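## Task

The boxes on the desk each carry a letter on their bottom face. Place the one marked T on the counter and return every other box to the desk. The utility cart must stand upright at the finish, and the robot must not have fallen or be left leaning. Anything kept in position only by the robot at the finish is not counted.

## Robot and tools

ROBOT. A Hello Robot Stretch 4 with a single arm: an omni-wheel base, a lift that slides up a mast, an arm that telescopes straight ahead, a three-joint wrist and a two-finger gripper. It is about 1.6 m tall, and the base rim lies within 0.23 m of the base origin. Cameras: head_camera, head_left_camera, head_right_camera (fisheye), wrist_camera. Loose objects may sometimes get a brief push from outside.

FRAMES. Base frame: origin on the floor below the base centre, x ahead, y to the left, z up. hand_pose is a point between the open fingertips, expressed in the base frame; with all wrist joints at 0 its axes line up with the base frame. Its printed value may be slightly off. The odometry frame is the base frame as it was when the scene began.

execute_actions. Argument "actions": a list containing one action or nothing (empty just reports state and images). Optional "cameras": list of names from head_camera, head_left_camera, head_right_camera, wrist_camera, all; omitted, null or ["all"] gives all, [] gives none; an unknown name rejects the call. One action holds "base", "joints", or both, optionally with "pace" and "contact_limits"; or it holds only "end_of_arm". All its motions begin together and may finish at different times.
- "base": exactly one key, each a relative offset from where the base last reported itself. translate_m: straight drive in metres, forward positive, -2 to 2. strafe_m: sideways in metres, left positive, -2 to 2. rotate_rad: turn in place in radians, counter-clockwise (left) positive, -3.2 to 3.2.
- "joints": an object keyed by joint name, each value an absolute target (not an offset). lift_m 0 to 1.2 m (done within 0.004). arm_m 0 to 0.55 m extension (0.004). wrist_yaw_rad -1.134 to 4.276 (0 straight ahead, positive turns left, 3.14 tucked back; over 3.4 the arm may obstruct) (0.02). wrist_pitch_rad -1.117 to 4.259 (0 level, 1.57 pointing down) (0.05). wrist_roll_rad -1.117 to 4.259 (0 keeps fingers level; positive turns clockwise as seen from behind the gripper) (0.02). gripper_m -0.038 to 0.141 m, fingertip gap when empty; negative presses the tips together (0.004). Joint targets outside range are clipped and reported; any other bad value or unknown key rejects the whole call with no motion.
- "pace": "slow", "default" (if omitted), "fast", "max". Base top speeds 0.1/0.3/0.4/0.6 m/s and 1/2/3/4 rad/s respectively; with the lift above 0.2 at the start of a base move, these are reduced, down to 0.3 m/s and 1 rad/s at lift 1.2. Wrist speed is the same for every pace.
- "contact_limits": {"arm_m": value 0 to 0.75}, how hard the arm may push before halting; default 0.5.
- "end_of_arm": "enable_torque" re-powers any wrist or gripper motor that switched off; it then holds its position.
No single action runs past 15 s. A joint or base omitted from an action may keep pushing toward its previous target without the statuses showing it. If a result reports a stop, remaining execute_actions, wait and finished_scene calls in that same reply are skipped.

wait: {"seconds": 0 to 10}; commands nothing, then returns state and images.
zoom_image: {"camera": name, "region": [x0, y0, x1, y1]} in pixels of that camera's newest full image, top-left is (0,0), at most 504x504. Useful for reading letters.
finished_scene: {"scene": number of the current scene}. Irreversible; reports success and gives the next task. The goal must already hold stably without the robot. Replying with no tool call ends all scenes.

RESULT LINES. base_status / joint_status: "done"; "off_target" (stopped short, may still push); "contact_stop_at_<key>" (hit something; that part goes slack, so a loaded lift can sink and wheels can roll); "limit_stop_at_<name>"; "time_out"; "torque_fault". After these stops the old target is dropped. "limit_stop_at_tilt" means lean over 6 degrees: lift, arm and wheels go slack and ignore commands until the lean eases. "limit_stop_at_own_body": a joint was about to hit the robot; you may move it away; likely when pitch is below -0.2 with roll below -0.4 or above 4. on_its_own lists uncommanded things; "held at" is the held target, not the position. lidar_m: 12 distances from the base origin, 30-degree sectors starting straight ahead and going counter-clockwise (4th left, 7th behind, 10th right); "-" means nothing seen or closer than 0.25 m; sees roughly 0.15 m up to robot height, may miss clear objects, thin legs and things behind. wrist_depth_mm: 7x7 grid of median depths, 100-2000 mm, "-" if invalid; includes the robot's own body. base_odometry counts wheel rotation (slip counts as motion); heading -3.142 to 3.142, left positive. If turned_by_wheels and turned_by_imu differ by over ~0.1 rad, a collision or slip occurred and heading is off by about their difference. base_tilt in degrees (forward, right positive), with a fixed bias up to ~1.5. motor_effort: percent of maximum, positive toward higher joint values, bracket is peak during the last action; fixed per-motor bias and noise. For wheel_0..wheel_2 positive means turning right. A resting effort outside its normal range suggests pushing or carrying load.

GRIPPING. Command gripper_m below the object's width; the further below, the tighter, and the object is pulled toward the wrist by up to a third of that difference; opening pushes it away. Neither reading nor "done" confirms a grasp; a firm squeeze at commanded values of 0 or above shows in gripper_m effort. If fingertips jam on a surface below, raise the lift.

ORDER. Start by unfolding the wrist, e.g. lift_m 0.4 with wrist_yaw_rad 0 in one action. Locate boxes, lift each to read its underside (wrist or head camera plus zoom), place the target box on the counter and set the rest back on the desk, release, back away, check, then finish.

AVOID. Dropping, slamming or shoving objects hard; knocking over the utility cart; driving or turning with over 1 kg held and arm_m above 0.2, especially fast; strong pushes or pulls with a raised gripper or high contact limit (tipping risk); pressing the gripper into things with base or arm moves, or holding over ~2 kg level, which trips a wrist torque_fault; leaving anything propped only by the robot.

Each tool is called after ">>>" by a JSON object that holds its "op" and its "data", one argument or row to a line.

## Session

>>> {"op": "execute_actions", "data": {
  "actions": [
    {"joints":{"lift_m":0.4,"wrist_yaw_rad":0}}
  ]
}}

Scene clock: 2.40 s.
base_odometry: x=+0.000 y=+0.000 heading=+0.000 (m, m, rad; odometry frame)
turned_by_wheels: +0.000 (rad since the last result)
turned_by_imu: -0.001 (rad since the last result)
base_tilt: forward=+0.5 right=-0.2 (deg)
lidar_m: 1.68 2.07 1.10 1.08 1.17 1.82 1.75 1.53 2.26 2.22 2.39 1.72
base_status: not commanded
joint_positions: lift_m=+0.400 arm_m=+0.001 wrist_yaw_rad=+0.001 wrist_pitch_rad=+0.013 wrist_roll_rad=+0.012 gripper_m=+0.057
joint_status: all done
motor_effort: lift_m=+26(28) arm_m=-1(1) wrist_yaw_rad=+0(5) wrist_pitch_rad=-10(10) wrist_roll_rad=+3(2) gripper_m=-3(4) wheel_0=-1(1) wheel_1=+0(1) wheel_2=+0(0) (%)
hand_pose: x=+0.4603 y=-0.0873 z=+0.5742 quat_wxyz=(+1.000, +0.006, +0.006, +0.000) (m; base frame)
wrist_depth_mm: 1921 1863 1921 1808 1756 1708 1708 / 1921 1808 1808 1808 1756 1756 1708 / 1921 1863 1808 1756 1756 1618 1618 / 1863 1921 1808 1808 1661 1661 1618 / 1921 1863 1863 1756 1661 1708 1661 / 1808 1808 198 1808 223 1756 1661 / 1308 1229 1397 149 1366 1366 1576
pictures: head_camera, head_left_camera, head_right_camera, wrist_camera
Images, in order (width x height): head_camera 420x560, head_left_camera 420x672, head_right_camera 420x672, wrist_camera 616x392.

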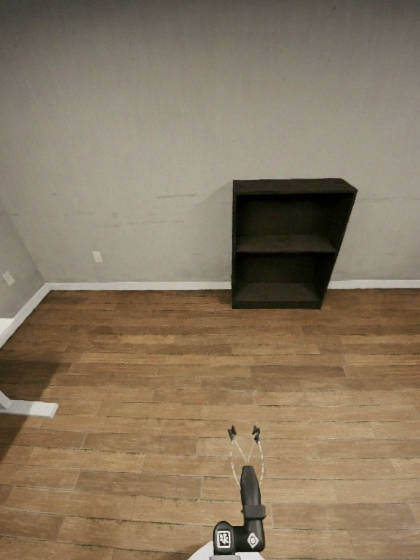

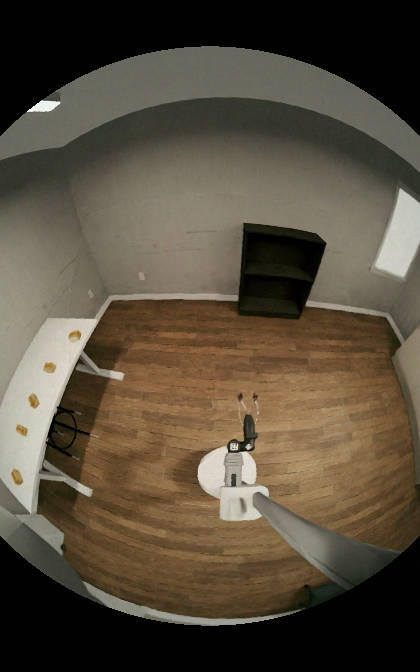

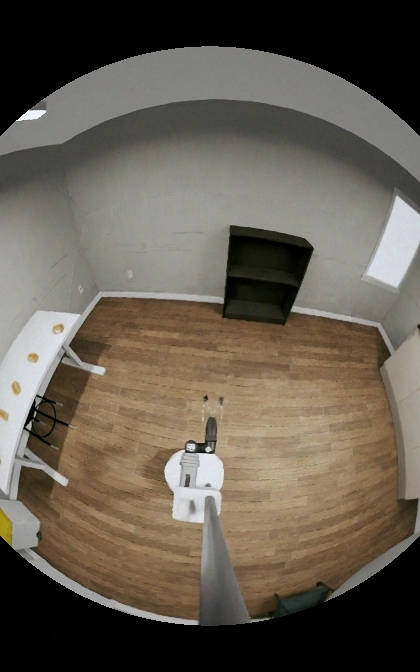

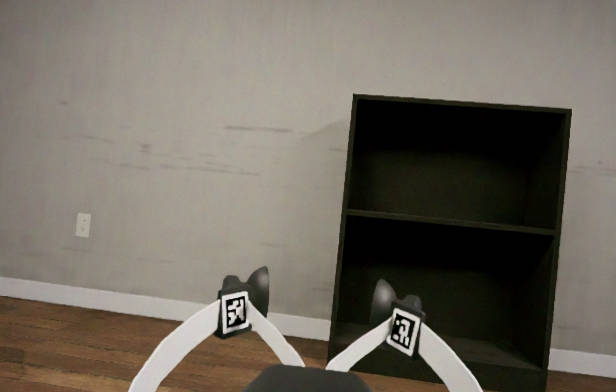

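>>> {"op": "execute_actions", "data": {
  "actions": [
    {"base":{"rotate_rad":1.57},"joints":{"lift_m":0.7,"gripper_m":0.13}}
  ],
  "cameras": ["head_camera","wrist_camera"]
}}

>>> {"op": "execute_actions", "data": {
  "actions": [
    {"base":{"translate_m":0.45}}
  ],
  "cameras": ["head_camera","wrist_camera","head_left_camera"]
}}

Scene clock: 4.77 s.
base_odometry: x=+0.000 y=+0.000 heading=+1.569 (m, m, rad; odometry frame)
turned_by_wheels: +1.569 (rad since the last result)
turned_by_imu: +1.575 (rad since the last result)
base_tilt: forward=+0.5 right=-0.2 (deg)
lidar_m: 1.07 1.14 1.81 1.74 1.54 2.30 2.25 2.37 1.72 1.69 2.08 1.10
base_status: done
joint_positions: lift_m=+0.700 arm_m=+0.001 wrist_yaw_rad=+0.000 wrist_pitch_rad=+0.013 wrist_roll_rad=+0.012 gripper_m=+0.130
joint_status: all done
motor_effort: lift_m=+26(25) arm_m=-1(1) wrist_yaw_rad=+1(0) wrist_pitch_rad=-10(10) wrist_roll_rad=+3(2) gripper_m=+0(6) wheel_0=-4(14) wheel_1=-1(8) wheel_2=-4(14) (%)
hand_pose: x=+0.4603 y=-0.0874 z=+0.8742 quat_wxyz=(+1.000, +0.006, +0.006, +0.000) (m; base frame)
wrist_depth_mm: 1756 1756 1708 1661 1618 1708 1537 / 1808 1756 1708 1618 1618 1661 1576 / 1863 1808 1661 1661 1661 1618 1576 / 1863 1756 1708 1708 1576 1576 1618 / 1808 1098 1308 1576 1576 1576 1537 / 1618 1661 866 1025 946 798 904 / 1576 1756 1708 147 1618 1537 1537
pictures: head_camera, wrist_camera
Images, in order (width x height): head_camera 420x560, wrist_camera 616x392.

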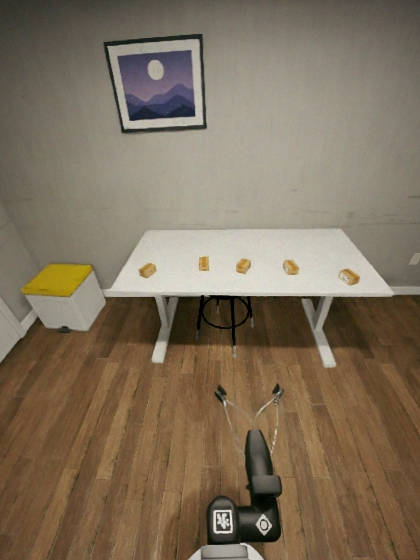

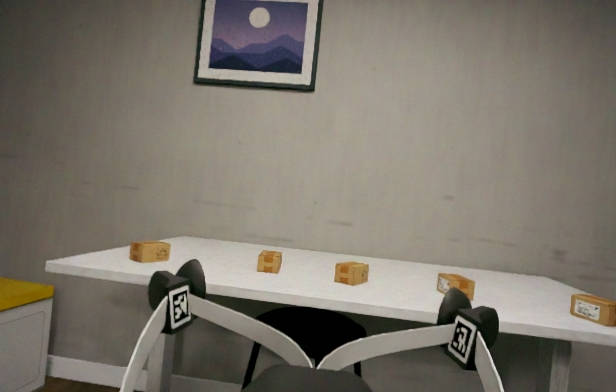

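Scene clock: 7.73 s.
base_odometry: x=+0.000 y=+0.450 heading=+1.570 (m, m, rad; odometry frame)
turned_by_wheels: +0.000 (rad since the last result)
turned_by_imu: +0.000 (rad since the last result)
base_tilt: forward=+0.5 right=-0.2 (deg)
lidar_m: 0.63 0.68 1.49 1.71 1.80 1.98 2.69 2.73 1.78 1.99 0.83 0.65
base_status: done
joint_positions: lift_m=+0.700 arm_m=+0.001 wrist_yaw_rad=+0.000 wrist_pitch_rad=+0.013 wrist_roll_rad=+0.012 gripper_m=+0.130
joint_status: not commanded
motor_effort: lift_m=+25(26) arm_m=-1(1) wrist_yaw_rad=+1(1) wrist_pitch_rad=-10(10) wrist_roll_rad=+3(2) gripper_m=-1(2) wheel_0=+5(8) wheel_1=+2(6) wheel_2=-2(13) (%)
hand_pose: x=+0.4603 y=-0.0874 z=+0.8742 quat_wxyz=(+1.000, +0.006, +0.006, +0.000) (m; base frame)
wrist_depth_mm: 1336 1308 1255 1229 1182 1138 1138 / 1281 1308 1229 1205 1205 1182 1160 / 1281 1308 1255 1182 1182 1138 1138 / 1308 1281 1255 1229 1182 1205 1160 / 1281 1255 1229 1205 1182 1138 1160 / 585 591 569 759 820 732 991 / 455 436 473 147 477 473 512
pictures: head_camera, head_left_camera, wrist_camera
Images, in order (width x height): head_camera 420x560, head_left_camera 420x672, wrist_camera 616x392.

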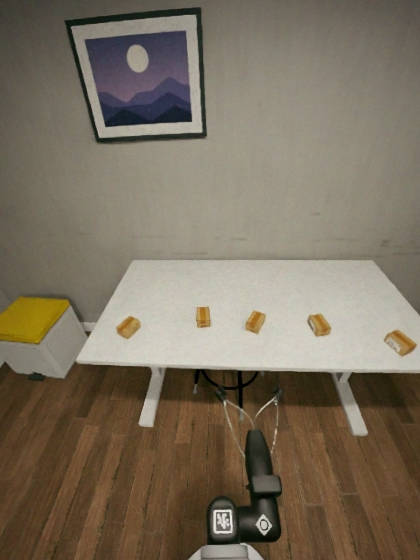

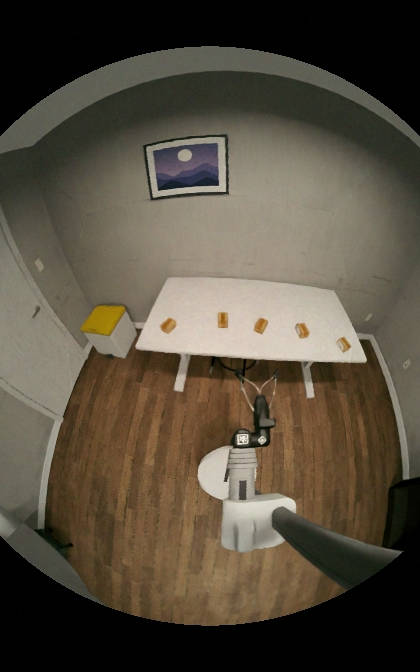

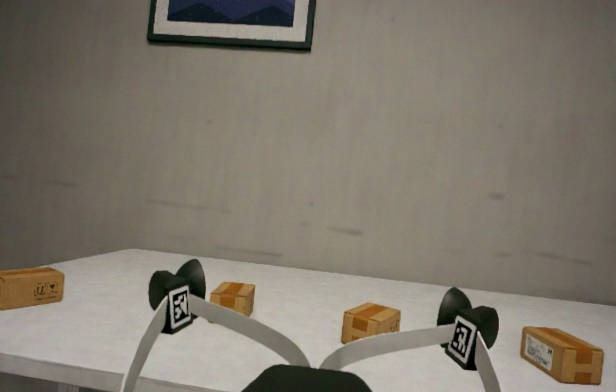

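>>> {"op": "execute_actions", "data": {
  "actions": [
    {"base":{"strafe_m":-0.07},"joints":{"lift_m":0.59,"arm_m":0.25}}
  ],
  "cameras": ["head_camera","wrist_camera"]
}}

Scene clock: 9.77 s.
base_odometry: x=+0.070 y=+0.450 heading=+1.570 (m, m, rad; odometry frame)
turned_by_wheels: +0.000 (rad since the last result)
turned_by_imu: -0.001 (rad since the last result)
base_tilt: forward=+0.5 right=-0.4 (deg)
lidar_m: 0.63 0.67 1.55 1.77 1.84 2.07 2.71 2.60 1.73 1.93 0.82 0.65
base_status: done
joint_positions: lift_m=+0.590 arm_m=+0.249 wrist_yaw_rad=+0.000 wrist_pitch_rad=+0.012 wrist_roll_rad=+0.012 gripper_m=+0.130
joint_status: all done
motor_effort: lift_m=+15(21) arm_m=+5(4) wrist_yaw_rad=+2(3) wrist_pitch_rad=-10(10) wrist_roll_rad=+3(4) gripper_m=+1(0) wheel_0=+3(14) wheel_1=-2(10) wheel_2=+0(2) (%)
hand_pose: x=+0.7086 y=-0.0874 z=+0.7651 quat_wxyz=(+1.000, +0.006, +0.006, +0.000) (m; base frame)
wrist_depth_mm: 1060 1008 976 946 931 931 904 / 1025 1025 991 976 960 931 917 / 1042 991 976 960 931 931 904 / 1042 1008 976 960 931 917 891 / 488 370 640 759 917 917 904 / 293 287 277 315 359 359 473 / 207 213 229 147 233 232 282
pictures: head_camera, wrist_camera
Images, in order (width x height): head_camera 420x560, wrist_camera 616x392.

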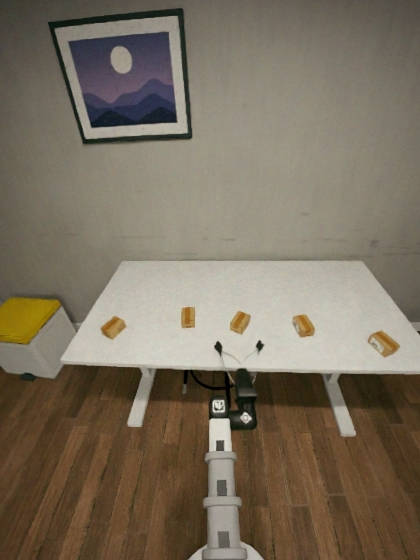

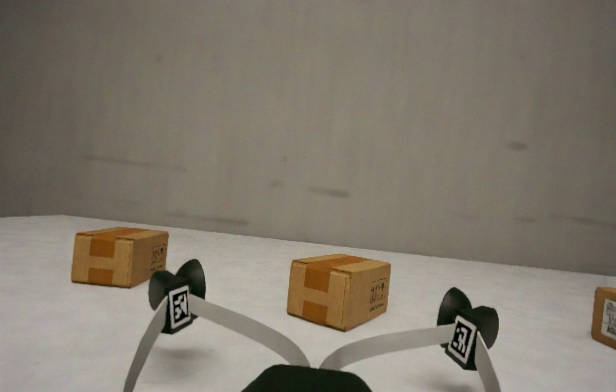

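>>> {"op": "execute_actions", "data": {
  "actions": [
    {"joints":{"arm_m":0.39}}
  ],
  "cameras": []
}}

>>> {"op": "execute_actions", "data": {
  "actions": [
    {"joints":{"gripper_m":0.02}}
  ],
  "cameras": ["wrist_camera"]
}}

>>> {"op": "execute_actions", "data": {
  "actions": [
    {"joints":{"lift_m":0.75}}
  ],
  "cameras": []
}}

>>> {"op": "execute_actions", "data": {
  "actions": [
    {"joints":{"wrist_roll_rad":3.14,"arm_m":0.1}}
  ],
  "cameras": ["head_camera"]
}}

>>> {"op": "zoom_image", "data": {
  "camera": "head_camera",
  "region": [150,300,350,450]
}}

Scene clock: 11.37 s.
base_odometry: x=+0.070 y=+0.450 heading=+1.570 (m, m, rad; odometry frame)
turned_by_wheels: +0.000 (rad since the last result)
turned_by_imu: +0.000 (rad since the last result)
base_tilt: forward=+0.5 right=-0.3 (deg)
lidar_m: 0.62 0.67 1.57 1.77 1.85 2.08 2.69 2.64 1.73 1.94 0.82 0.65
base_status: not commanded
joint_positions: lift_m=+0.590 arm_m=+0.389 wrist_yaw_rad=+0.000 wrist_pitch_rad=+0.010 wrist_roll_rad=+0.012 gripper_m=+0.130
joint_status: all done
motor_effort: lift_m=+15(15) arm_m=+5(11) wrist_yaw_rad=+2(21) wrist_pitch_rad=-1(10) wrist_roll_rad=+2(4) gripper_m=+1(2) wheel_0=+3(3) wheel_1=-1(2) wheel_2=+0(2) (%)
hand_pose: x=+0.8486 y=-0.0874 z=+0.7659 quat_wxyz=(+1.000, +0.006, +0.005, +0.000) (m; base frame)
wrist_depth_mm: 891 866 854 831 809 788 778 / 891 854 831 820 798 798 768 / 866 842 842 809 809 778 768 / 878 854 842 820 809 778 778 / 286 591 691 820 798 768 759 / 253 296 286 200 222 373 504 / 213 220 234 147 180 238 293
pictures: none
No camera images: the call's "cameras" was empty. Leave "cameras" out to get every camera's image.

Scene clock: 13.37 s.
base_odometry: x=+0.070 y=+0.450 heading=+1.570 (m, m, rad; odometry frame)
turned_by_wheels: +0.000 (rad since the last result)
turned_by_imu: -0.001 (rad since the last result)
base_tilt: forward=+0.4 right=-0.2 (deg)
lidar_m: 0.64 0.67 1.57 1.79 1.88 2.09 2.70 2.63 1.73 1.93 0.83 0.65
base_status: not commanded
joint_positions: lift_m=+0.590 arm_m=+0.389 wrist_yaw_rad=+0.000 wrist_pitch_rad=+0.009 wrist_roll_rad=+0.012 gripper_m=+0.020
joint_status: all done
motor_effort: lift_m=+15(15) arm_m=+5(5) wrist_yaw_rad=+1(2) wrist_pitch_rad=-1(1) wrist_roll_rad=+3(2) gripper_m=-21(17) wheel_0=+2(2) wheel_1=-1(1) wheel_2=+0(0) (%)
hand_pose: x=+0.8486 y=-0.0874 z=+0.7659 quat_wxyz=(+1.000, +0.006, +0.005, +0.000) (m; base frame)
wrist_depth_mm: 878 866 842 820 809 798 788 / 878 854 866 831 809 788 768 / 878 866 854 820 809 788 768 / 878 854 842 809 809 788 778 / 289 597 691 809 798 788 778 / 254 319 186 201 204 452 500 / 213 207 220 168 186 236 293
pictures: wrist_camera
Images, in order (width x height): wrist_camera 616x392.

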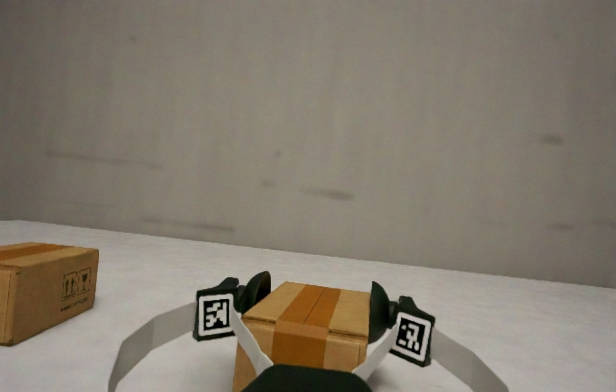

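Scene clock: 15.10 s.
base_odometry: x=+0.070 y=+0.450 heading=+1.570 (m, m, rad; odometry frame)
turned_by_wheels: +0.000 (rad since the last result)
turned_by_imu: +0.000 (rad since the last result)
base_tilt: forward=+0.5 right=-0.3 (deg)
lidar_m: 0.61 0.69 1.55 1.77 1.85 2.06 2.70 2.62 1.70 1.92 0.84 0.66
base_status: not commanded
joint_positions: lift_m=+0.750 arm_m=+0.389 wrist_yaw_rad=+0.000 wrist_pitch_rad=+0.013 wrist_roll_rad=+0.012 gripper_m=+0.020
joint_status: all done
motor_effort: lift_m=+27(26) arm_m=+5(5) wrist_yaw_rad=+1(1) wrist_pitch_rad=-12(12) wrist_roll_rad=+2(3) gripper_m=-17(17) wheel_0=+2(2) wheel_1=-2(1) wheel_2=+0(0) (%)
hand_pose: x=+0.8486 y=-0.0874 z=+0.9240 quat_wxyz=(+1.000, +0.006, +0.007, +0.000) (m; base frame)
wrist_depth_mm: 878 854 842 831 809 798 778 / 891 854 842 831 809 788 768 / 891 866 831 820 798 788 750 / 878 854 842 831 798 778 768 / 866 854 842 820 809 778 768 / 741 798 186 202 204 788 768 / 521 508 535 168 186 569 741
pictures: none
No camera images: the call's "cameras" was empty. Leave "cameras" out to get every camera's image.

Scene clock: 17.53 s.
base_odometry: x=+0.070 y=+0.450 heading=+1.570 (m, m, rad; odometry frame)
turned_by_wheels: +0.000 (rad since the last result)
turned_by_imu: -0.001 (rad since the last result)
base_tilt: forward=+0.4 right=-0.1 (deg)
lidar_m: 0.61 0.68 1.55 1.77 1.89 2.08 2.70 2.65 1.72 1.93 0.83 0.64
base_status: not commanded
joint_positions: lift_m=+0.750 arm_m=+0.101 wrist_yaw_rad=+0.000 wrist_pitch_rad=+0.014 wrist_roll_rad=+3.140 gripper_m=+0.020
joint_status: all done
motor_effort: lift_m=+26(26) arm_m=-5(4) wrist_yaw_rad=+2(1) wrist_pitch_rad=-13(13) wrist_roll_rad=+4(6) gripper_m=-18(16) wheel_0=+2(3) wheel_1=-1(1) wheel_2=+0(0) (%)
hand_pose: x=+0.5602 y=-0.0874 z=+0.9238 quat_wxyz=(+0.001, +1.000, +0.000, -0.007) (m; base frame)
wrist_depth_mm: 375 351 332 314 304 304 306 / 591 473 500 462 427 392 368 / 1098 1078 1042 866 750 525 585 / 1098 1118 1098 1118 1098 1098 1098 / 1118 1118 1098 1098 1098 1118 1098 / 1098 1098 187 200 205 1098 1098 / 1098 1098 1118 168 186 1078 1078
pictures: head_camera
Images, in order (width x height): head_camera 420x560.

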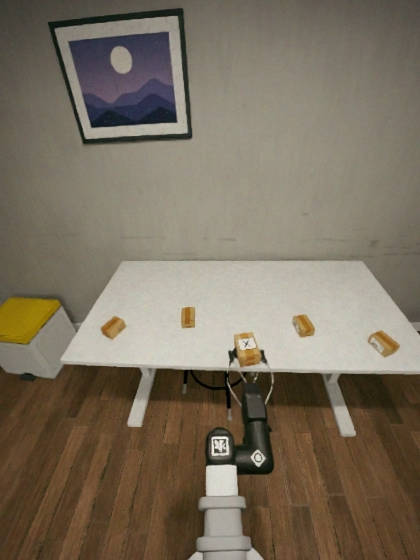

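Region (150, 300, 350, 450) of head_camera's 420x560 image, scaled by 2.520, with more detail than that image has; it fills the top 378 rows of this view, and the rest is white.

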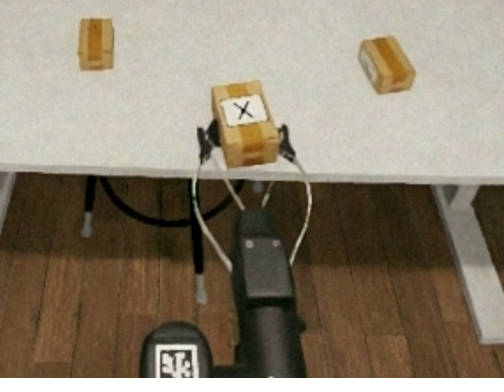

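>>> {"op": "execute_actions", "data": {
  "actions": [
    {"joints":{"wrist_roll_rad":0,"arm_m":0.39}}
  ],
  "cameras": []
}}

>>> {"op": "execute_actions", "data": {
  "actions": [
    {"joints":{"lift_m":0.6}}
  ],
  "cameras": []
}}

>>> {"op": "execute_actions", "data": {
  "actions": [
    {"joints":{"gripper_m":0.13}}
  ],
  "cameras": []
}}

>>> {"op": "execute_actions", "data": {
  "actions": [
    {"joints":{"arm_m":0.22}}
  ],
  "cameras": []
}}

>>> {"op": "execute_actions", "data": {
  "actions": [
    {"base":{"strafe_m":0.21}}
  ],
  "cameras": ["wrist_camera"]
}}

Scene clock: 20.13 s.
base_odometry: x=+0.070 y=+0.450 heading=+1.570 (m, m, rad; odometry frame)
turned_by_wheels: +0.000 (rad since the last result)
turned_by_imu: -0.001 (rad since the last result)
base_tilt: forward=+0.5 right=-0.3 (deg)
lidar_m: 0.61 0.67 1.57 1.76 1.87 2.10 2.71 2.64 1.70 1.91 0.83 0.64
base_status: not commanded
joint_positions: lift_m=+0.750 arm_m=+0.389 wrist_yaw_rad=+0.000 wrist_pitch_rad=+0.013 wrist_roll_rad=+0.000 gripper_m=+0.020
joint_status: all done
motor_effort: lift_m=+26(26) arm_m=+5(5) wrist_yaw_rad=+1(2) wrist_pitch_rad=-12(13) wrist_roll_rad=+3(5) gripper_m=-18(17) wheel_0=+3(3) wheel_1=-1(1) wheel_2=+0(0) (%)
hand_pose: x=+0.8485 y=-0.0874 z=+0.9239 quat_wxyz=(+1.000, +0.000, +0.007, +0.000) (m; base frame)
wrist_depth_mm: 878 842 842 842 809 788 768 / 891 866 831 820 809 778 778 / 878 854 820 820 820 778 768 / 891 866 831 798 798 788 768 / 878 854 842 809 798 768 768 / 715 768 186 202 204 768 768 / 512 496 535 168 186 580 750
pictures: none
No camera images: the call's "cameras" was empty. Leave "cameras" out to get every camera's image.

Scene clock: 21.83 s.
base_odometry: x=+0.070 y=+0.450 heading=+1.570 (m, m, rad; odometry frame)
turned_by_wheels: +0.000 (rad since the last result)
turned_by_imu: +0.000 (rad since the last result)
base_tilt: forward=+0.6 right=-0.2 (deg)
lidar_m: 0.62 0.66 1.55 1.76 1.86 2.06 2.70 2.64 1.71 1.94 0.86 0.63
base_status: not commanded
joint_positions: lift_m=+0.600 arm_m=+0.389 wrist_yaw_rad=+0.000 wrist_pitch_rad=+0.013 wrist_roll_rad=+0.000 gripper_m=+0.020
joint_status: all done
motor_effort: lift_m=+15(24) arm_m=+5(5) wrist_yaw_rad=+1(1) wrist_pitch_rad=-12(12) wrist_roll_rad=+2(1) gripper_m=-18(18) wheel_0=+3(2) wheel_1=-2(1) wheel_2=+0(0) (%)
hand_pose: x=+0.8485 y=-0.0874 z=+0.7748 quat_wxyz=(+1.000, +0.000, +0.007, +0.000) (m; base frame)
wrist_depth_mm: 904 866 842 831 809 788 768 / 904 866 831 831 820 768 778 / 878 854 842 820 809 788 768 / 891 854 842 820 788 788 778 / 294 597 683 809 798 788 778 / 253 330 186 202 206 480 535 / 221 215 232 168 187 251 312
pictures: none
No camera images: the call's "cameras" was empty. Leave "cameras" out to get every camera's image.

Scene clock: 23.83 s.
base_odometry: x=+0.070 y=+0.450 heading=+1.570 (m, m, rad; odometry frame)
turned_by_wheels: +0.000 (rad since the last result)
turned_by_imu: -0.001 (rad since the last result)
base_tilt: forward=+0.5 right=-0.2 (deg)
lidar_m: 0.64 0.67 1.57 1.78 1.85 2.09 2.71 2.63 1.72 1.93 0.83 0.62
base_status: not commanded
joint_positions: lift_m=+0.600 arm_m=+0.389 wrist_yaw_rad=+0.000 wrist_pitch_rad=+0.013 wrist_roll_rad=+0.000 gripper_m=+0.130
joint_status: all done
motor_effort: lift_m=+16(16) arm_m=+5(5) wrist_yaw_rad=+0(0) wrist_pitch_rad=-11(12) wrist_roll_rad=+2(2) gripper_m=-1(17) wheel_0=+2(2) wheel_1=-2(1) wheel_2=+0(0) (%)
hand_pose: x=+0.8485 y=-0.0874 z=+0.7749 quat_wxyz=(+1.000, +0.000, +0.007, +0.000) (m; base frame)
wrist_depth_mm: 878 891 842 820 820 788 759 / 878 854 854 831 809 788 778 / 904 866 842 820 809 788 778 / 866 866 831 831 788 788 778 / 297 597 699 809 778 788 778 / 254 307 223 224 439 402 535 / 222 229 232 147 247 255 314
pictures: none
No camera images: the call's "cameras" was empty. Leave "cameras" out to get every camera's image.

Scene clock: 25.43 s.
base_odometry: x=+0.070 y=+0.450 heading=+1.570 (m, m, rad; odometry frame)
turned_by_wheels: +0.000 (rad since the last result)
turned_by_imu: +0.000 (rad since the last result)
base_tilt: forward=+0.5 right=-0.2 (deg)
lidar_m: 0.63 0.66 1.55 1.76 1.87 2.05 2.71 2.65 1.71 1.91 0.83 0.63
base_status: not commanded
joint_positions: lift_m=+0.600 arm_m=+0.221 wrist_yaw_rad=+0.000 wrist_pitch_rad=+0.013 wrist_roll_rad=+0.000 gripper_m=+0.130
joint_status: all done
motor_effort: lift_m=+15(16) arm_m=-5(5) wrist_yaw_rad=+2(1) wrist_pitch_rad=-11(11) wrist_roll_rad=+3(3) gripper_m=-1(1) wheel_0=+2(2) wheel_1=-1(1) wheel_2=+0(0) (%)
hand_pose: x=+0.6802 y=-0.0874 z=+0.7750 quat_wxyz=(+1.000, +0.000, +0.006, +0.000) (m; base frame)
wrist_depth_mm: 1060 1060 1025 991 976 946 946 / 1060 1060 1008 976 976 931 946 / 1060 1060 1008 991 960 946 931 / 1060 1042 1008 976 946 917 946 / 535 399 691 831 960 946 931 / 314 306 298 351 439 402 525 / 223 231 249 147 256 256 315
pictures: none
No camera images: the call's "cameras" was empty. Leave "cameras" out to get every camera's image.

Scene clock: 27.43 s.
base_odometry: x=-0.140 y=+0.450 heading=+1.570 (m, m, rad; odometry frame)
turned_by_wheels: +0.000 (rad since the last result)
turned_by_imu: +0.000 (rad since the last result)
base_tilt: forward=+0.5 right=-0.3 (deg)
lidar_m: 0.64 0.67 1.49 1.58 1.70 1.77 2.69 2.85 1.93 2.13 0.86 0.66
base_status: done
joint_positions: lift_m=+0.600 arm_m=+0.221 wrist_yaw_rad=+0.000 wrist_pitch_rad=+0.013 wrist_roll_rad=+0.000 gripper_m=+0.130
joint_status: not commanded
motor_effort: lift_m=+16(16) arm_m=-4(5) wrist_yaw_rad=+1(2) wrist_pitch_rad=-10(10) wrist_roll_rad=+1(2) gripper_m=-5(1) wheel_0=-2(8) wheel_1=+1(10) wheel_2=+0(1) (%)
hand_pose: x=+0.6802 y=-0.0874 z=+0.7749 quat_wxyz=(+1.000, +0.000, +0.006, +0.000) (m; base frame)
wrist_depth_mm: 1078 1060 1042 1008 991 976 946 / 1098 1042 1042 991 976 960 960 / 1078 1042 1025 991 1008 976 917 / 1098 1042 1025 991 991 960 946 / 413 597 691 778 946 960 946 / 312 307 300 384 436 343 345 / 224 231 248 147 255 257 315
pictures: wrist_camera
Images, in order (width x height): wrist_camera 616x392.

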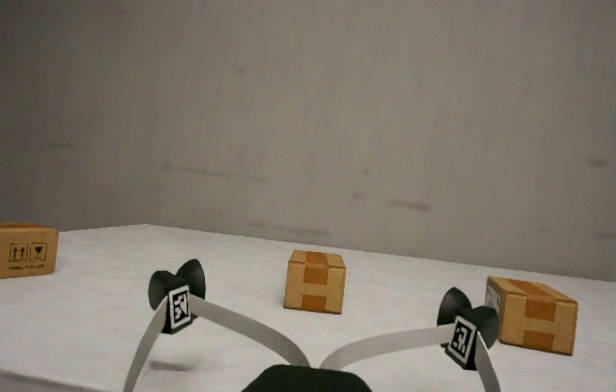

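>>> {"op": "execute_actions", "data": {
  "actions": [
    {"joints":{"arm_m":0.43}}
  ],
  "cameras": []
}}

>>> {"op": "execute_actions", "data": {
  "actions": [
    {"joints":{"gripper_m":0.02}}
  ],
  "cameras": []
}}

>>> {"op": "execute_actions", "data": {
  "actions": [
    {"joints":{"lift_m":0.75}}
  ],
  "cameras": []
}}

>>> {"op": "execute_actions", "data": {
  "actions": [
    {"joints":{"wrist_roll_rad":3.14}}
  ],
  "cameras": ["head_camera"]
}}

>>> {"op": "zoom_image", "data": {
  "camera": "head_camera",
  "region": [150,230,350,380]
}}

Scene clock: 29.27 s.
base_odometry: x=-0.140 y=+0.450 heading=+1.570 (m, m, rad; odometry frame)
turned_by_wheels: +0.000 (rad since the last result)
turned_by_imu: -0.001 (rad since the last result)
base_tilt: forward=+0.4 right=-0.2 (deg)
lidar_m: 0.64 0.70 1.49 1.57 1.69 1.76 2.69 2.87 1.93 2.13 0.86 0.65
base_status: not commanded
joint_positions: lift_m=+0.600 arm_m=+0.429 wrist_yaw_rad=+0.000 wrist_pitch_rad=+0.013 wrist_roll_rad=+0.000 gripper_m=+0.130
joint_status: all done
motor_effort: lift_m=+16(16) arm_m=+5(5) wrist_yaw_rad=+2(1) wrist_pitch_rad=-10(11) wrist_roll_rad=+2(2) gripper_m=-4(0) wheel_0=-3(2) wheel_1=+1(1) wheel_2=+0(0) (%)
hand_pose: x=+0.8886 y=-0.0874 z=+0.7750 quat_wxyz=(+1.000, +0.000, +0.006, +0.000) (m; base frame)
wrist_depth_mm: 842 842 820 798 768 759 750 / 854 831 809 788 778 750 750 / 854 831 809 809 768 759 741 / 842 842 809 778 768 750 741 / 521 597 707 788 759 750 732 / 312 307 216 225 439 404 539 / 222 229 233 147 248 253 314
pictures: none
No camera images: the call's "cameras" was empty. Leave "cameras" out to get every camera's image.

Scene clock: 31.27 s.
base_odometry: x=-0.140 y=+0.450 heading=+1.570 (m, m, rad; odometry frame)
turned_by_wheels: +0.000 (rad since the last result)
turned_by_imu: -0.001 (rad since the last result)
base_tilt: forward=+0.4 right=-0.3 (deg)
lidar_m: 0.64 0.67 1.51 1.54 1.67 1.76 2.68 2.88 1.94 2.14 0.88 0.65
base_status: not commanded
joint_positions: lift_m=+0.600 arm_m=+0.429 wrist_yaw_rad=+0.000 wrist_pitch_rad=+0.012 wrist_roll_rad=+0.000 gripper_m=+0.020
joint_status: all done
motor_effort: lift_m=+16(16) arm_m=+5(5) wrist_yaw_rad=+1(2) wrist_pitch_rad=-10(10) wrist_roll_rad=+2(3) gripper_m=-15(19) wheel_0=-3(3) wheel_1=+1(1) wheel_2=+0(0) (%)
hand_pose: x=+0.8886 y=-0.0874 z=+0.7750 quat_wxyz=(+1.000, +0.000, +0.006, +0.000) (m; base frame)
wrist_depth_mm: 854 831 809 788 778 768 741 / 842 842 820 798 788 768 750 / 854 831 809 798 778 759 741 / 854 809 809 788 778 759 741 / 530 603 691 778 768 759 741 / 314 338 190 222 214 488 539 / 223 212 244 166 177 253 315
pictures: none
No camera images: the call's "cameras" was empty. Leave "cameras" out to get every camera's image.

Scene clock: 32.97 s.
base_odometry: x=-0.140 y=+0.450 heading=+1.570 (m, m, rad; odometry frame)
turned_by_wheels: +0.000 (rad since the last result)
turned_by_imu: +0.000 (rad since the last result)
base_tilt: forward=+0.5 right=-0.2 (deg)
lidar_m: 0.64 0.69 1.48 1.57 1.69 1.75 2.69 2.85 1.94 2.13 0.88 0.65
base_status: not commanded
joint_positions: lift_m=+0.750 arm_m=+0.429 wrist_yaw_rad=+0.000 wrist_pitch_rad=+0.013 wrist_roll_rad=+0.000 gripper_m=+0.020
joint_status: all done
motor_effort: lift_m=+26(30) arm_m=+5(5) wrist_yaw_rad=+1(1) wrist_pitch_rad=-12(12) wrist_roll_rad=+2(3) gripper_m=-19(19) wheel_0=-2(3) wheel_1=+1(1) wheel_2=+0(0) (%)
hand_pose: x=+0.8886 y=-0.0874 z=+0.9239 quat_wxyz=(+1.000, +0.000, +0.007, +0.000) (m; base frame)
wrist_depth_mm: 866 831 809 788 788 759 750 / 854 831 809 788 778 759 741 / 854 831 809 788 778 759 741 / 831 831 809 788 778 750 732 / 842 809 809 788 768 759 741 / 831 768 189 221 214 759 732 / 512 484 559 166 177 585 707
pictures: none
No camera images: the call's "cameras" was empty. Leave "cameras" out to get every camera's image.

Scene clock: 35.40 s.
base_odometry: x=-0.140 y=+0.450 heading=+1.570 (m, m, rad; odometry frame)
turned_by_wheels: +0.000 (rad since the last result)
turned_by_imu: -0.001 (rad since the last result)
base_tilt: forward=+0.5 right=-0.3 (deg)
lidar_m: 0.65 0.69 1.50 1.57 1.69 1.74 2.70 2.85 1.92 2.14 0.86 0.64
base_status: not commanded
joint_positions: lift_m=+0.750 arm_m=+0.429 wrist_yaw_rad=+0.000 wrist_pitch_rad=+0.013 wrist_roll_rad=+3.140 gripper_m=+0.020
joint_status: all done
motor_effort: lift_m=+26(26) arm_m=+5(5) wrist_yaw_rad=+1(2) wrist_pitch_rad=-12(13) wrist_roll_rad=+3(10) gripper_m=-18(19) wheel_0=-2(3) wheel_1=+1(1) wheel_2=+0(0) (%)
hand_pose: x=+0.8886 y=-0.0874 z=+0.9239 quat_wxyz=(+0.001, +1.000, +0.000, -0.007) (m; base frame)
wrist_depth_mm: 362 347 329 310 294 278 270 / 597 544 496 452 418 392 368 / 788 788 798 778 732 647 585 / 788 788 788 798 798 788 788 / 788 788 788 788 778 778 778 / 778 778 189 223 213 768 768 / 778 778 778 166 176 778 768
pictures: head_camera
Images, in order (width x height): head_camera 420x560.

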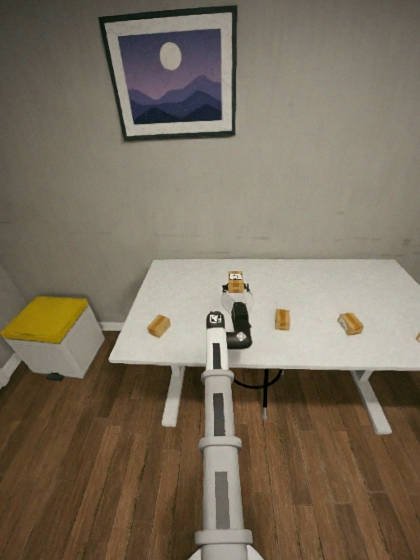

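Region (150, 230, 350, 380) of head_camera's 420x560 image, scaled by 2.520, with more detail than that image has; it fills the top 378 rows of this view, and the rest is white.

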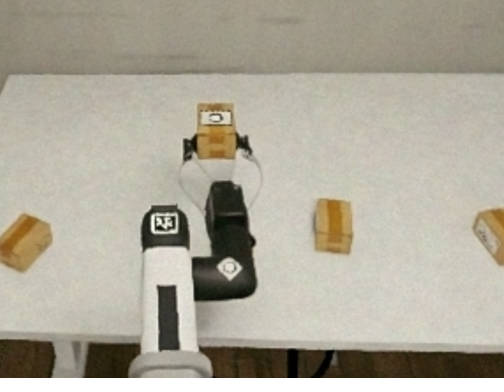

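>>> {"op": "execute_actions", "data": {
  "actions": [
    {"joints":{"wrist_roll_rad":0}}
  ],
  "cameras": []
}}

>>> {"op": "execute_actions", "data": {
  "actions": [
    {"joints":{"lift_m":0.6}}
  ],
  "cameras": []
}}

>>> {"op": "execute_actions", "data": {
  "actions": [
    {"joints":{"gripper_m":0.13}}
  ],
  "cameras": []
}}

>>> {"op": "execute_actions", "data": {
  "actions": [
    {"joints":{"arm_m":0.2}}
  ],
  "cameras": []
}}

>>> {"op": "execute_actions", "data": {
  "actions": [
    {"base":{"strafe_m":0.32}}
  ],
  "cameras": ["wrist_camera"]
}}

Scene clock: 38.93 s.
base_odometry: x=-0.140 y=+0.450 heading=+1.570 (m, m, rad; odometry frame)
turned_by_wheels: +0.000 (rad since the last result)
turned_by_imu: -0.001 (rad since the last result)
base_tilt: forward=+0.6 right=-0.2 (deg)
lidar_m: 0.64 0.69 1.47 1.57 1.71 1.77 2.68 2.85 1.90 2.14 0.88 0.67
base_status: not commanded
joint_positions: lift_m=+0.750 arm_m=+0.429 wrist_yaw_rad=+0.000 wrist_pitch_rad=+0.013 wrist_roll_rad=+0.000 gripper_m=+0.020
joint_status: all done
motor_effort: lift_m=+27(26) arm_m=+5(5) wrist_yaw_rad=+1(1) wrist_pitch_rad=-12(12) wrist_roll_rad=+1(3) gripper_m=-20(17) wheel_0=-2(3) wheel_1=+1(1) wheel_2=+0(0) (%)
hand_pose: x=+0.8886 y=-0.0874 z=+0.9239 quat_wxyz=(+1.000, +0.000, +0.007, +0.000) (m; base frame)
wrist_depth_mm: 854 842 809 798 788 768 741 / 866 854 809 788 778 768 741 / 842 831 820 798 768 750 741 / 854 831 809 788 768 759 741 / 831 831 809 788 768 750 732 / 831 778 189 223 213 750 741 / 512 488 549 166 177 591 732
pictures: none
No camera images: the call's "cameras" was empty. Leave "cameras" out to get every camera's image.

Scene clock: 40.63 s.
base_odometry: x=-0.140 y=+0.450 heading=+1.570 (m, m, rad; odometry frame)
turned_by_wheels: +0.000 (rad since the last result)
turned_by_imu: +0.000 (rad since the last result)
base_tilt: forward=+0.5 right=-0.2 (deg)
lidar_m: 0.63 0.68 1.48 1.58 1.70 1.74 2.70 2.87 1.91 2.14 0.86 0.65
base_status: not commanded
joint_positions: lift_m=+0.600 arm_m=+0.429 wrist_yaw_rad=+0.000 wrist_pitch_rad=+0.013 wrist_roll_rad=+0.000 gripper_m=+0.020
joint_status: all done
motor_effort: lift_m=+15(25) arm_m=+5(5) wrist_yaw_rad=+1(1) wrist_pitch_rad=-10(12) wrist_roll_rad=+3(3) gripper_m=-19(19) wheel_0=-3(2) wheel_1=+1(1) wheel_2=+0(0) (%)
hand_pose: x=+0.8886 y=-0.0874 z=+0.7751 quat_wxyz=(+1.000, +0.000, +0.006, +0.000) (m; base frame)
wrist_depth_mm: 854 842 809 798 788 768 750 / 866 831 820 788 768 759 750 / 842 820 798 798 788 759 732 / 831 831 798 798 768 750 732 / 530 603 707 788 768 750 741 / 314 340 190 223 213 484 544 / 223 213 244 165 177 255 312
pictures: none
No camera images: the call's "cameras" was empty. Leave "cameras" out to get every camera's image.

Scene clock: 42.63 s.
base_odometry: x=-0.140 y=+0.450 heading=+1.570 (m, m, rad; odometry frame)
turned_by_wheels: +0.000 (rad since the last result)
turned_by_imu: -0.001 (rad since the last result)
base_tilt: forward=+0.5 right=-0.3 (deg)
lidar_m: 0.66 0.69 1.49 1.57 1.68 1.78 2.68 2.85 1.92 2.13 0.88 0.66
base_status: not commanded
joint_positions: lift_m=+0.600 arm_m=+0.429 wrist_yaw_rad=+0.000 wrist_pitch_rad=+0.013 wrist_roll_rad=+0.000 gripper_m=+0.130
joint_status: all done
motor_effort: lift_m=+15(15) arm_m=+5(5) wrist_yaw_rad=+1(1) wrist_pitch_rad=-10(10) wrist_roll_rad=+3(2) gripper_m=+0(17) wheel_0=-2(3) wheel_1=+1(1) wheel_2=+0(0) (%)
hand_pose: x=+0.8886 y=-0.0874 z=+0.7751 quat_wxyz=(+1.000, +0.000, +0.006, +0.000) (m; base frame)
wrist_depth_mm: 854 831 809 798 778 768 741 / 854 831 798 798 778 759 741 / 842 842 809 788 778 750 750 / 842 842 809 788 768 750 750 / 530 597 691 778 768 750 723 / 312 307 298 224 436 404 544 / 223 229 243 147 244 255 312
pictures: none
No camera images: the call's "cameras" was empty. Leave "cameras" out to get every camera's image.

Scene clock: 44.43 s.
base_odometry: x=-0.140 y=+0.450 heading=+1.570 (m, m, rad; odometry frame)
turned_by_wheels: +0.000 (rad since the last result)
turned_by_imu: -0.001 (rad since the last result)
base_tilt: forward=+0.5 right=-0.2 (deg)
lidar_m: 0.63 0.70 1.50 1.56 1.67 1.75 2.69 2.85 1.92 2.13 0.88 0.66
base_status: not commanded
joint_positions: lift_m=+0.600 arm_m=+0.201 wrist_yaw_rad=+0.000 wrist_pitch_rad=+0.013 wrist_roll_rad=+0.000 gripper_m=+0.130
joint_status: all done
motor_effort: lift_m=+15(15) arm_m=-4(6) wrist_yaw_rad=+1(1) wrist_pitch_rad=-10(10) wrist_roll_rad=+2(1) gripper_m=-1(0) wheel_0=-2(3) wheel_1=+1(1) wheel_2=+0(0) (%)
hand_pose: x=+0.6602 y=-0.0874 z=+0.7751 quat_wxyz=(+1.000, +0.000, +0.006, +0.000) (m; base frame)
wrist_depth_mm: 1078 1060 1060 1025 1025 1008 960 / 1078 1078 1060 1025 991 976 960 / 1098 1078 1078 1025 991 976 960 / 1098 1060 1042 1025 1008 991 960 / 418 603 691 768 991 960 960 / 312 309 301 402 439 359 430 / 235 231 250 147 255 257 315
pictures: none
No camera images: the call's "cameras" was empty. Leave "cameras" out to get every camera's image.

Scene clock: 46.83 s.
base_odometry: x=-0.459 y=+0.451 heading=+1.569 (m, m, rad; odometry frame)
turned_by_wheels: +0.000 (rad since the last result)
turned_by_imu: -0.001 (rad since the last result)
base_tilt: forward=+0.5 right=-0.2 (deg)
lidar_m: 0.65 1.19 1.28 1.26 1.32 1.51 2.67 2.81 2.23 2.33 0.89 0.68
base_status: done
joint_positions: lift_m=+0.600 arm_m=+0.201 wrist_yaw_rad=+0.000 wrist_pitch_rad=+0.013 wrist_roll_rad=+0.000 gripper_m=+0.130
joint_status: not commanded
motor_effort: lift_m=+16(16) arm_m=-5(4) wrist_yaw_rad=+2(2) wrist_pitch_rad=-10(10) wrist_roll_rad=+3(2) gripper_m=-2(4) wheel_0=-4(8) wheel_1=+0(10) wheel_2=+0(0) (%)
hand_pose: x=+0.6602 y=-0.0874 z=+0.7749 quat_wxyz=(+1.000, +0.000, +0.006, +0.000) (m; base frame)
wrist_depth_mm: 1118 1098 1078 1042 1025 1008 976 / 1138 1078 1060 1042 1008 1008 991 / 1098 1098 1060 1042 1025 991 960 / 1098 1078 1060 1042 1008 991 960 / 1118 1098 1060 820 991 991 960 / 1098 309 301 364 439 407 436 / 259 251 249 147 256 256 314
pictures: wrist_camera
Images, in order (width x height): wrist_camera 616x392.

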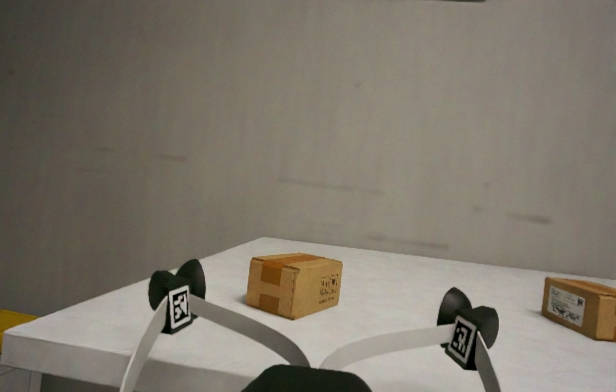

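>>> {"op": "execute_actions", "data": {
  "actions": [
    {"base":{"strafe_m":0.03},"joints":{"arm_m":0.39}}
  ],
  "cameras": []
}}

>>> {"op": "execute_actions", "data": {
  "actions": [
    {"joints":{"gripper_m":0.02}}
  ],
  "cameras": []
}}

>>> {"op": "execute_actions", "data": {
  "actions": [
    {"joints":{"lift_m":0.75}}
  ],
  "cameras": []
}}

>>> {"op": "execute_actions", "data": {
  "actions": [
    {"joints":{"wrist_roll_rad":3.14}}
  ],
  "cameras": ["head_camera"]
}}

>>> {"op": "zoom_image", "data": {
  "camera": "head_camera",
  "region": [150,230,350,380]
}}

Scene clock: 48.73 s.
base_odometry: x=-0.489 y=+0.451 heading=+1.569 (m, m, rad; odometry frame)
turned_by_wheels: +0.000 (rad since the last result)
turned_by_imu: -0.001 (rad since the last result)
base_tilt: forward=+0.5 right=-0.2 (deg)
lidar_m: 0.67 1.20 1.26 1.22 1.33 1.50 2.68 2.84 2.26 2.32 0.89 0.69
base_status: done
joint_positions: lift_m=+0.600 arm_m=+0.389 wrist_yaw_rad=+0.000 wrist_pitch_rad=+0.013 wrist_roll_rad=+0.000 gripper_m=+0.130
joint_status: all done
motor_effort: lift_m=+16(16) arm_m=+5(6) wrist_yaw_rad=+2(2) wrist_pitch_rad=-10(10) wrist_roll_rad=+2(3) gripper_m=+2(4) wheel_0=-3(16) wheel_1=+0(9) wheel_2=+0(1) (%)
hand_pose: x=+0.8485 y=-0.0874 z=+0.7750 quat_wxyz=(+1.000, +0.000, +0.006, +0.000) (m; base frame)
wrist_depth_mm: 917 904 854 854 842 820 798 / 904 891 866 854 842 820 798 / 917 904 878 842 831 809 809 / 891 891 866 842 809 831 798 / 917 891 854 831 820 798 798 / 891 310 224 224 439 399 544 / 224 229 220 147 212 255 315
pictures: none
No camera images: the call's "cameras" was empty. Leave "cameras" out to get every camera's image.

Scene clock: 50.73 s.
base_odometry: x=-0.489 y=+0.451 heading=+1.569 (m, m, rad; odometry frame)
turned_by_wheels: +0.000 (rad since the last result)
turned_by_imu: -0.001 (rad since the last result)
base_tilt: forward=+0.6 right=-0.2 (deg)
lidar_m: 0.67 1.18 1.24 1.20 1.34 1.48 2.67 2.84 2.26 2.29 0.88 0.68
base_status: not commanded
joint_positions: lift_m=+0.600 arm_m=+0.389 wrist_yaw_rad=+0.000 wrist_pitch_rad=+0.012 wrist_roll_rad=+0.000 gripper_m=+0.020
joint_status: all done
motor_effort: lift_m=+16(16) arm_m=+5(5) wrist_yaw_rad=+2(1) wrist_pitch_rad=-9(10) wrist_roll_rad=+2(2) gripper_m=-17(21) wheel_0=-4(3) wheel_1=+0(0) wheel_2=+0(0) (%)
hand_pose: x=+0.8486 y=-0.0874 z=+0.7750 quat_wxyz=(+1.000, +0.000, +0.006, +0.000) (m; base frame)
wrist_depth_mm: 917 917 866 854 842 809 809 / 904 878 866 854 809 820 809 / 931 891 891 866 842 809 798 / 904 891 878 831 842 820 798 / 904 878 854 820 831 809 798 / 917 379 187 225 206 488 544 / 224 216 219 166 186 263 317
pictures: none
No camera images: the call's "cameras" was empty. Leave "cameras" out to get every camera's image.

Scene clock: 52.43 s.
base_odometry: x=-0.489 y=+0.451 heading=+1.569 (m, m, rad; odometry frame)
turned_by_wheels: +0.000 (rad since the last result)
turned_by_imu: +0.000 (rad since the last result)
base_tilt: forward=+0.4 right=-0.3 (deg)
lidar_m: 0.67 1.20 1.26 1.21 1.32 1.49 2.67 2.81 2.24 2.32 0.89 0.66
base_status: not commanded
joint_positions: lift_m=+0.750 arm_m=+0.389 wrist_yaw_rad=+0.000 wrist_pitch_rad=+0.013 wrist_roll_rad=+0.000 gripper_m=+0.020
joint_status: all done
motor_effort: lift_m=+26(28) arm_m=+5(5) wrist_yaw_rad=+1(2) wrist_pitch_rad=-12(12) wrist_roll_rad=+3(3) gripper_m=-18(21) wheel_0=-3(3) wheel_1=+0(0) wheel_2=+0(0) (%)
hand_pose: x=+0.8486 y=-0.0874 z=+0.9239 quat_wxyz=(+1.000, +0.000, +0.007, +0.000) (m; base frame)
wrist_depth_mm: 917 891 866 854 831 820 809 / 917 904 866 842 831 809 798 / 904 878 866 831 831 820 788 / 917 891 878 854 820 809 798 / 904 878 866 842 831 798 809 / 917 904 187 226 206 820 788 / 904 878 517 167 186 597 723
pictures: none
No camera images: the call's "cameras" was empty. Leave "cameras" out to get every camera's image.

Scene clock: 54.87 s.
base_odometry: x=-0.489 y=+0.451 heading=+1.569 (m, m, rad; odometry frame)
turned_by_wheels: +0.000 (rad since the last result)
turned_by_imu: -0.001 (rad since the last result)
base_tilt: forward=+0.3 right=-0.3 (deg)
lidar_m: 0.65 1.20 1.24 1.23 1.32 1.47 2.68 2.81 2.23 2.31 0.88 0.70
base_status: not commanded
joint_positions: lift_m=+0.750 arm_m=+0.389 wrist_yaw_rad=+0.000 wrist_pitch_rad=+0.013 wrist_roll_rad=+3.140 gripper_m=+0.020
joint_status: all done
motor_effort: lift_m=+26(26) arm_m=+5(4) wrist_yaw_rad=+2(1) wrist_pitch_rad=-12(12) wrist_roll_rad=+3(4) gripper_m=-22(23) wheel_0=-3(3) wheel_1=+0(0) wheel_2=+0(0) (%)
hand_pose: x=+0.8486 y=-0.0874 z=+0.9239 quat_wxyz=(+0.001, +1.000, +0.000, -0.007) (m; base frame)
wrist_depth_mm: 368 347 329 312 294 279 272 / 603 544 492 459 421 402 842 / 854 842 854 831 798 842 842 / 842 842 854 831 854 854 842 / 831 842 831 842 842 854 831 / 842 842 187 224 206 842 831 / 831 831 842 167 187 831 831
pictures: head_camera
Images, in order (width x height): head_camera 420x560.

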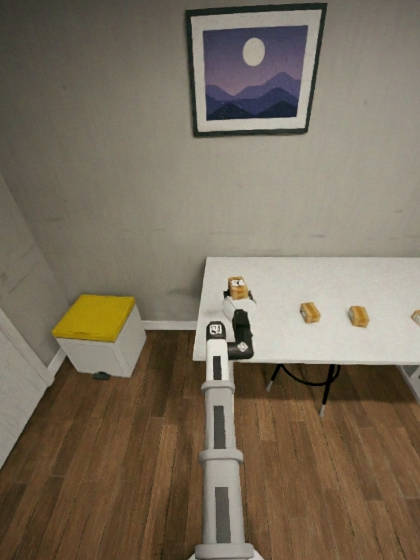

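Region (150, 230, 350, 380) of head_camera's 420x560 image, scaled by 2.520, with more detail than that image has; it fills the top 378 rows of this view, and the rest is white.

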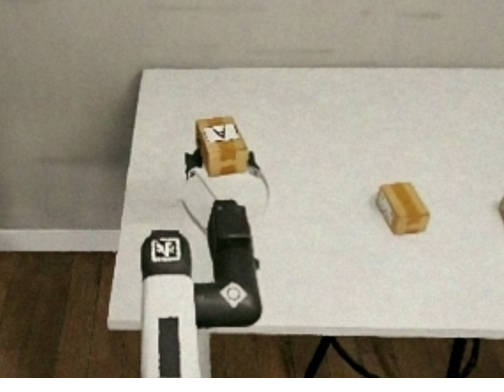

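>>> {"op": "execute_actions", "data": {
  "actions": [
    {"joints":{"wrist_roll_rad":0}}
  ],
  "cameras": []
}}

>>> {"op": "execute_actions", "data": {
  "actions": [
    {"joints":{"lift_m":0.6}}
  ],
  "cameras": []
}}

>>> {"op": "execute_actions", "data": {
  "actions": [
    {"joints":{"gripper_m":0.13}}
  ],
  "cameras": []
}}

>>> {"op": "execute_actions", "data": {
  "actions": [
    {"joints":{"arm_m":0.2}}
  ],
  "cameras": []
}}

>>> {"op": "execute_actions", "data": {
  "actions": [
    {"base":{"strafe_m":-0.85}}
  ],
  "cameras": ["wrist_camera"]
}}

Scene clock: 57.53 s.
base_odometry: x=-0.489 y=+0.451 heading=+1.569 (m, m, rad; odometry frame)
turned_by_wheels: +0.000 (rad since the last result)
turned_by_imu: -0.001 (rad since the last result)
base_tilt: forward=+0.5 right=-0.3 (deg)
lidar_m: 0.65 1.19 1.28 1.23 1.32 1.48 2.67 2.83 2.26 2.30 0.90 0.66
base_status: not commanded
joint_positions: lift_m=+0.750 arm_m=+0.389 wrist_yaw_rad=+0.000 wrist_pitch_rad=+0.013 wrist_roll_rad=+0.000 gripper_m=+0.020
joint_status: all done
motor_effort: lift_m=+26(26) arm_m=+5(5) wrist_yaw_rad=+2(1) wrist_pitch_rad=-12(12) wrist_roll_rad=+3(1) gripper_m=-19(21) wheel_0=-3(3) wheel_1=+0(0) wheel_2=+0(0) (%)
hand_pose: x=+0.8486 y=-0.0874 z=+0.9239 quat_wxyz=(+1.000, +0.000, +0.007, +0.000) (m; base frame)
wrist_depth_mm: 931 878 878 854 842 820 798 / 904 891 891 854 820 809 798 / 917 904 866 854 831 809 809 / 917 878 878 842 842 809 788 / 904 878 866 842 842 809 798 / 904 878 187 226 206 809 788 / 904 866 521 166 186 597 723
pictures: none
No camera images: the call's "cameras" was empty. Leave "cameras" out to get every camera's image.

Scene clock: 59.23 s.
base_odometry: x=-0.489 y=+0.451 heading=+1.569 (m, m, rad; odometry frame)
turned_by_wheels: +0.000 (rad since the last result)
turned_by_imu: +0.000 (rad since the last result)
base_tilt: forward=+0.5 right=-0.2 (deg)
lidar_m: 0.68 1.19 1.25 1.24 1.33 1.48 2.67 2.82 2.25 2.31 0.91 0.69
base_status: not commanded
joint_positions: lift_m=+0.600 arm_m=+0.389 wrist_yaw_rad=+0.000 wrist_pitch_rad=+0.012 wrist_roll_rad=+0.000 gripper_m=+0.020
joint_status: all done
motor_effort: lift_m=+15(25) arm_m=+5(5) wrist_yaw_rad=+1(1) wrist_pitch_rad=-9(12) wrist_roll_rad=+2(2) gripper_m=-18(18) wheel_0=-4(3) wheel_1=+0(0) wheel_2=+0(0) (%)
hand_pose: x=+0.8486 y=-0.0874 z=+0.7751 quat_wxyz=(+1.000, +0.000, +0.006, +0.000) (m; base frame)
wrist_depth_mm: 917 878 878 842 842 820 788 / 917 891 866 866 831 809 798 / 917 878 878 842 831 820 788 / 917 891 878 854 831 820 798 / 904 891 866 842 809 820 788 / 891 382 186 225 205 488 539 / 224 216 218 167 186 264 317
pictures: none
No camera images: the call's "cameras" was empty. Leave "cameras" out to get every camera's image.

Scene clock: 61.23 s.
base_odometry: x=-0.489 y=+0.451 heading=+1.569 (m, m, rad; odometry frame)
turned_by_wheels: +0.000 (rad since the last result)
turned_by_imu: -0.001 (rad since the last result)
base_tilt: forward=+0.5 right=+0.0 (deg)
lidar_m: 0.68 1.17 1.27 1.22 1.31 1.47 2.68 2.85 2.26 2.35 0.91 0.67
base_status: not commanded
joint_positions: lift_m=+0.600 arm_m=+0.389 wrist_yaw_rad=+0.000 wrist_pitch_rad=+0.012 wrist_roll_rad=+0.000 gripper_m=+0.130
joint_status: all done
motor_effort: lift_m=+15(15) arm_m=+5(5) wrist_yaw_rad=+1(1) wrist_pitch_rad=-10(9) wrist_roll_rad=+3(3) gripper_m=+0(18) wheel_0=-4(3) wheel_1=+0(0) wheel_2=+0(0) (%)
hand_pose: x=+0.8486 y=-0.0874 z=+0.7751 quat_wxyz=(+1.000, +0.000, +0.006, +0.000) (m; base frame)
wrist_depth_mm: 931 917 866 854 842 820 798 / 917 891 866 866 820 820 809 / 904 891 866 854 820 820 798 / 904 904 866 842 842 820 798 / 917 891 866 842 831 820 798 / 904 310 224 225 439 399 535 / 224 229 239 147 248 255 315
pictures: none
No camera images: the call's "cameras" was empty. Leave "cameras" out to get every camera's image.

Scene clock: 62.90 s.
base_odometry: x=-0.489 y=+0.451 heading=+1.569 (m, m, rad; odometry frame)
turned_by_wheels: +0.000 (rad since the last result)
turned_by_imu: +0.000 (rad since the last result)
base_tilt: forward=+0.5 right=-0.3 (deg)
lidar_m: 0.65 1.19 1.26 1.23 1.31 1.50 2.68 2.83 2.27 2.36 0.87 0.69
base_status: not commanded
joint_positions: lift_m=+0.600 arm_m=+0.201 wrist_yaw_rad=+0.000 wrist_pitch_rad=+0.013 wrist_roll_rad=+0.000 gripper_m=+0.130
joint_status: all done
motor_effort: lift_m=+15(15) arm_m=-5(5) wrist_yaw_rad=+1(1) wrist_pitch_rad=-10(9) wrist_roll_rad=+2(2) gripper_m=+2(1) wheel_0=-3(3) wheel_1=+0(0) wheel_2=+0(0) (%)
hand_pose: x=+0.6602 y=-0.0874 z=+0.7751 quat_wxyz=(+1.000, +0.000, +0.006, +0.000) (m; base frame)
wrist_depth_mm: 1138 1098 1078 1042 1025 991 991 / 1138 1078 1060 1025 1008 976 991 / 1118 1078 1042 1025 1025 991 1008 / 1098 1078 1078 1042 991 1008 960 / 1078 1078 1042 831 1008 976 960 / 1078 309 300 368 439 402 466 / 842 251 250 147 255 257 317
pictures: none
No camera images: the call's "cameras" was empty. Leave "cameras" out to get every camera's image.

Scene clock: 67.07 s.
base_odometry: x=+0.361 y=+0.449 heading=+1.569 (m, m, rad; odometry frame)
turned_by_wheels: +0.000 (rad since the last result)
turned_by_imu: -0.003 (rad since the last result)
base_tilt: forward=+0.4 right=-0.3 (deg)
lidar_m: 0.61 0.63 0.96 2.07 2.11 2.80 2.74 1.85 1.47 1.64 1.76 0.64
base_status: done
joint_positions: lift_m=+0.600 arm_m=+0.201 wrist_yaw_rad=+0.000 wrist_pitch_rad=+0.013 wrist_roll_rad=+0.000 gripper_m=+0.130
joint_status: not commanded
motor_effort: lift_m=+16(16) arm_m=-5(5) wrist_yaw_rad=+2(2) wrist_pitch_rad=-10(10) wrist_roll_rad=+1(1) gripper_m=+0(1) wheel_0=+3(17) wheel_1=+0(10) wheel_2=+0(0) (%)
hand_pose: x=+0.6602 y=-0.0874 z=+0.7750 quat_wxyz=(+1.000, +0.000, +0.006, +0.000) (m; base frame)
wrist_depth_mm: 1078 1060 1025 991 991 960 931 / 1078 1042 1008 991 991 960 931 / 1078 1078 1025 991 960 960 931 / 1042 1042 1008 1008 976 946 931 / 397 525 699 809 946 946 917 / 317 307 298 329 430 402 544 / 224 230 248 147 255 256 315
pictures: wrist_camera
Images, in order (width x height): wrist_camera 616x392.

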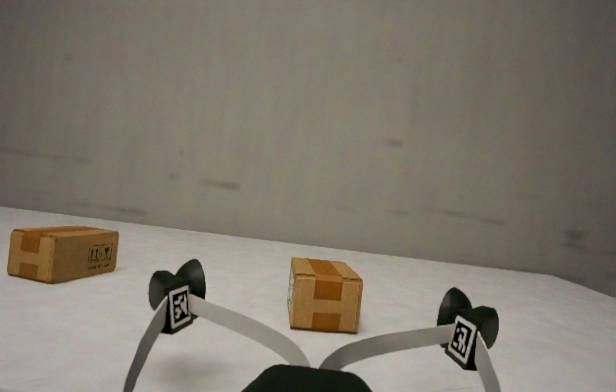

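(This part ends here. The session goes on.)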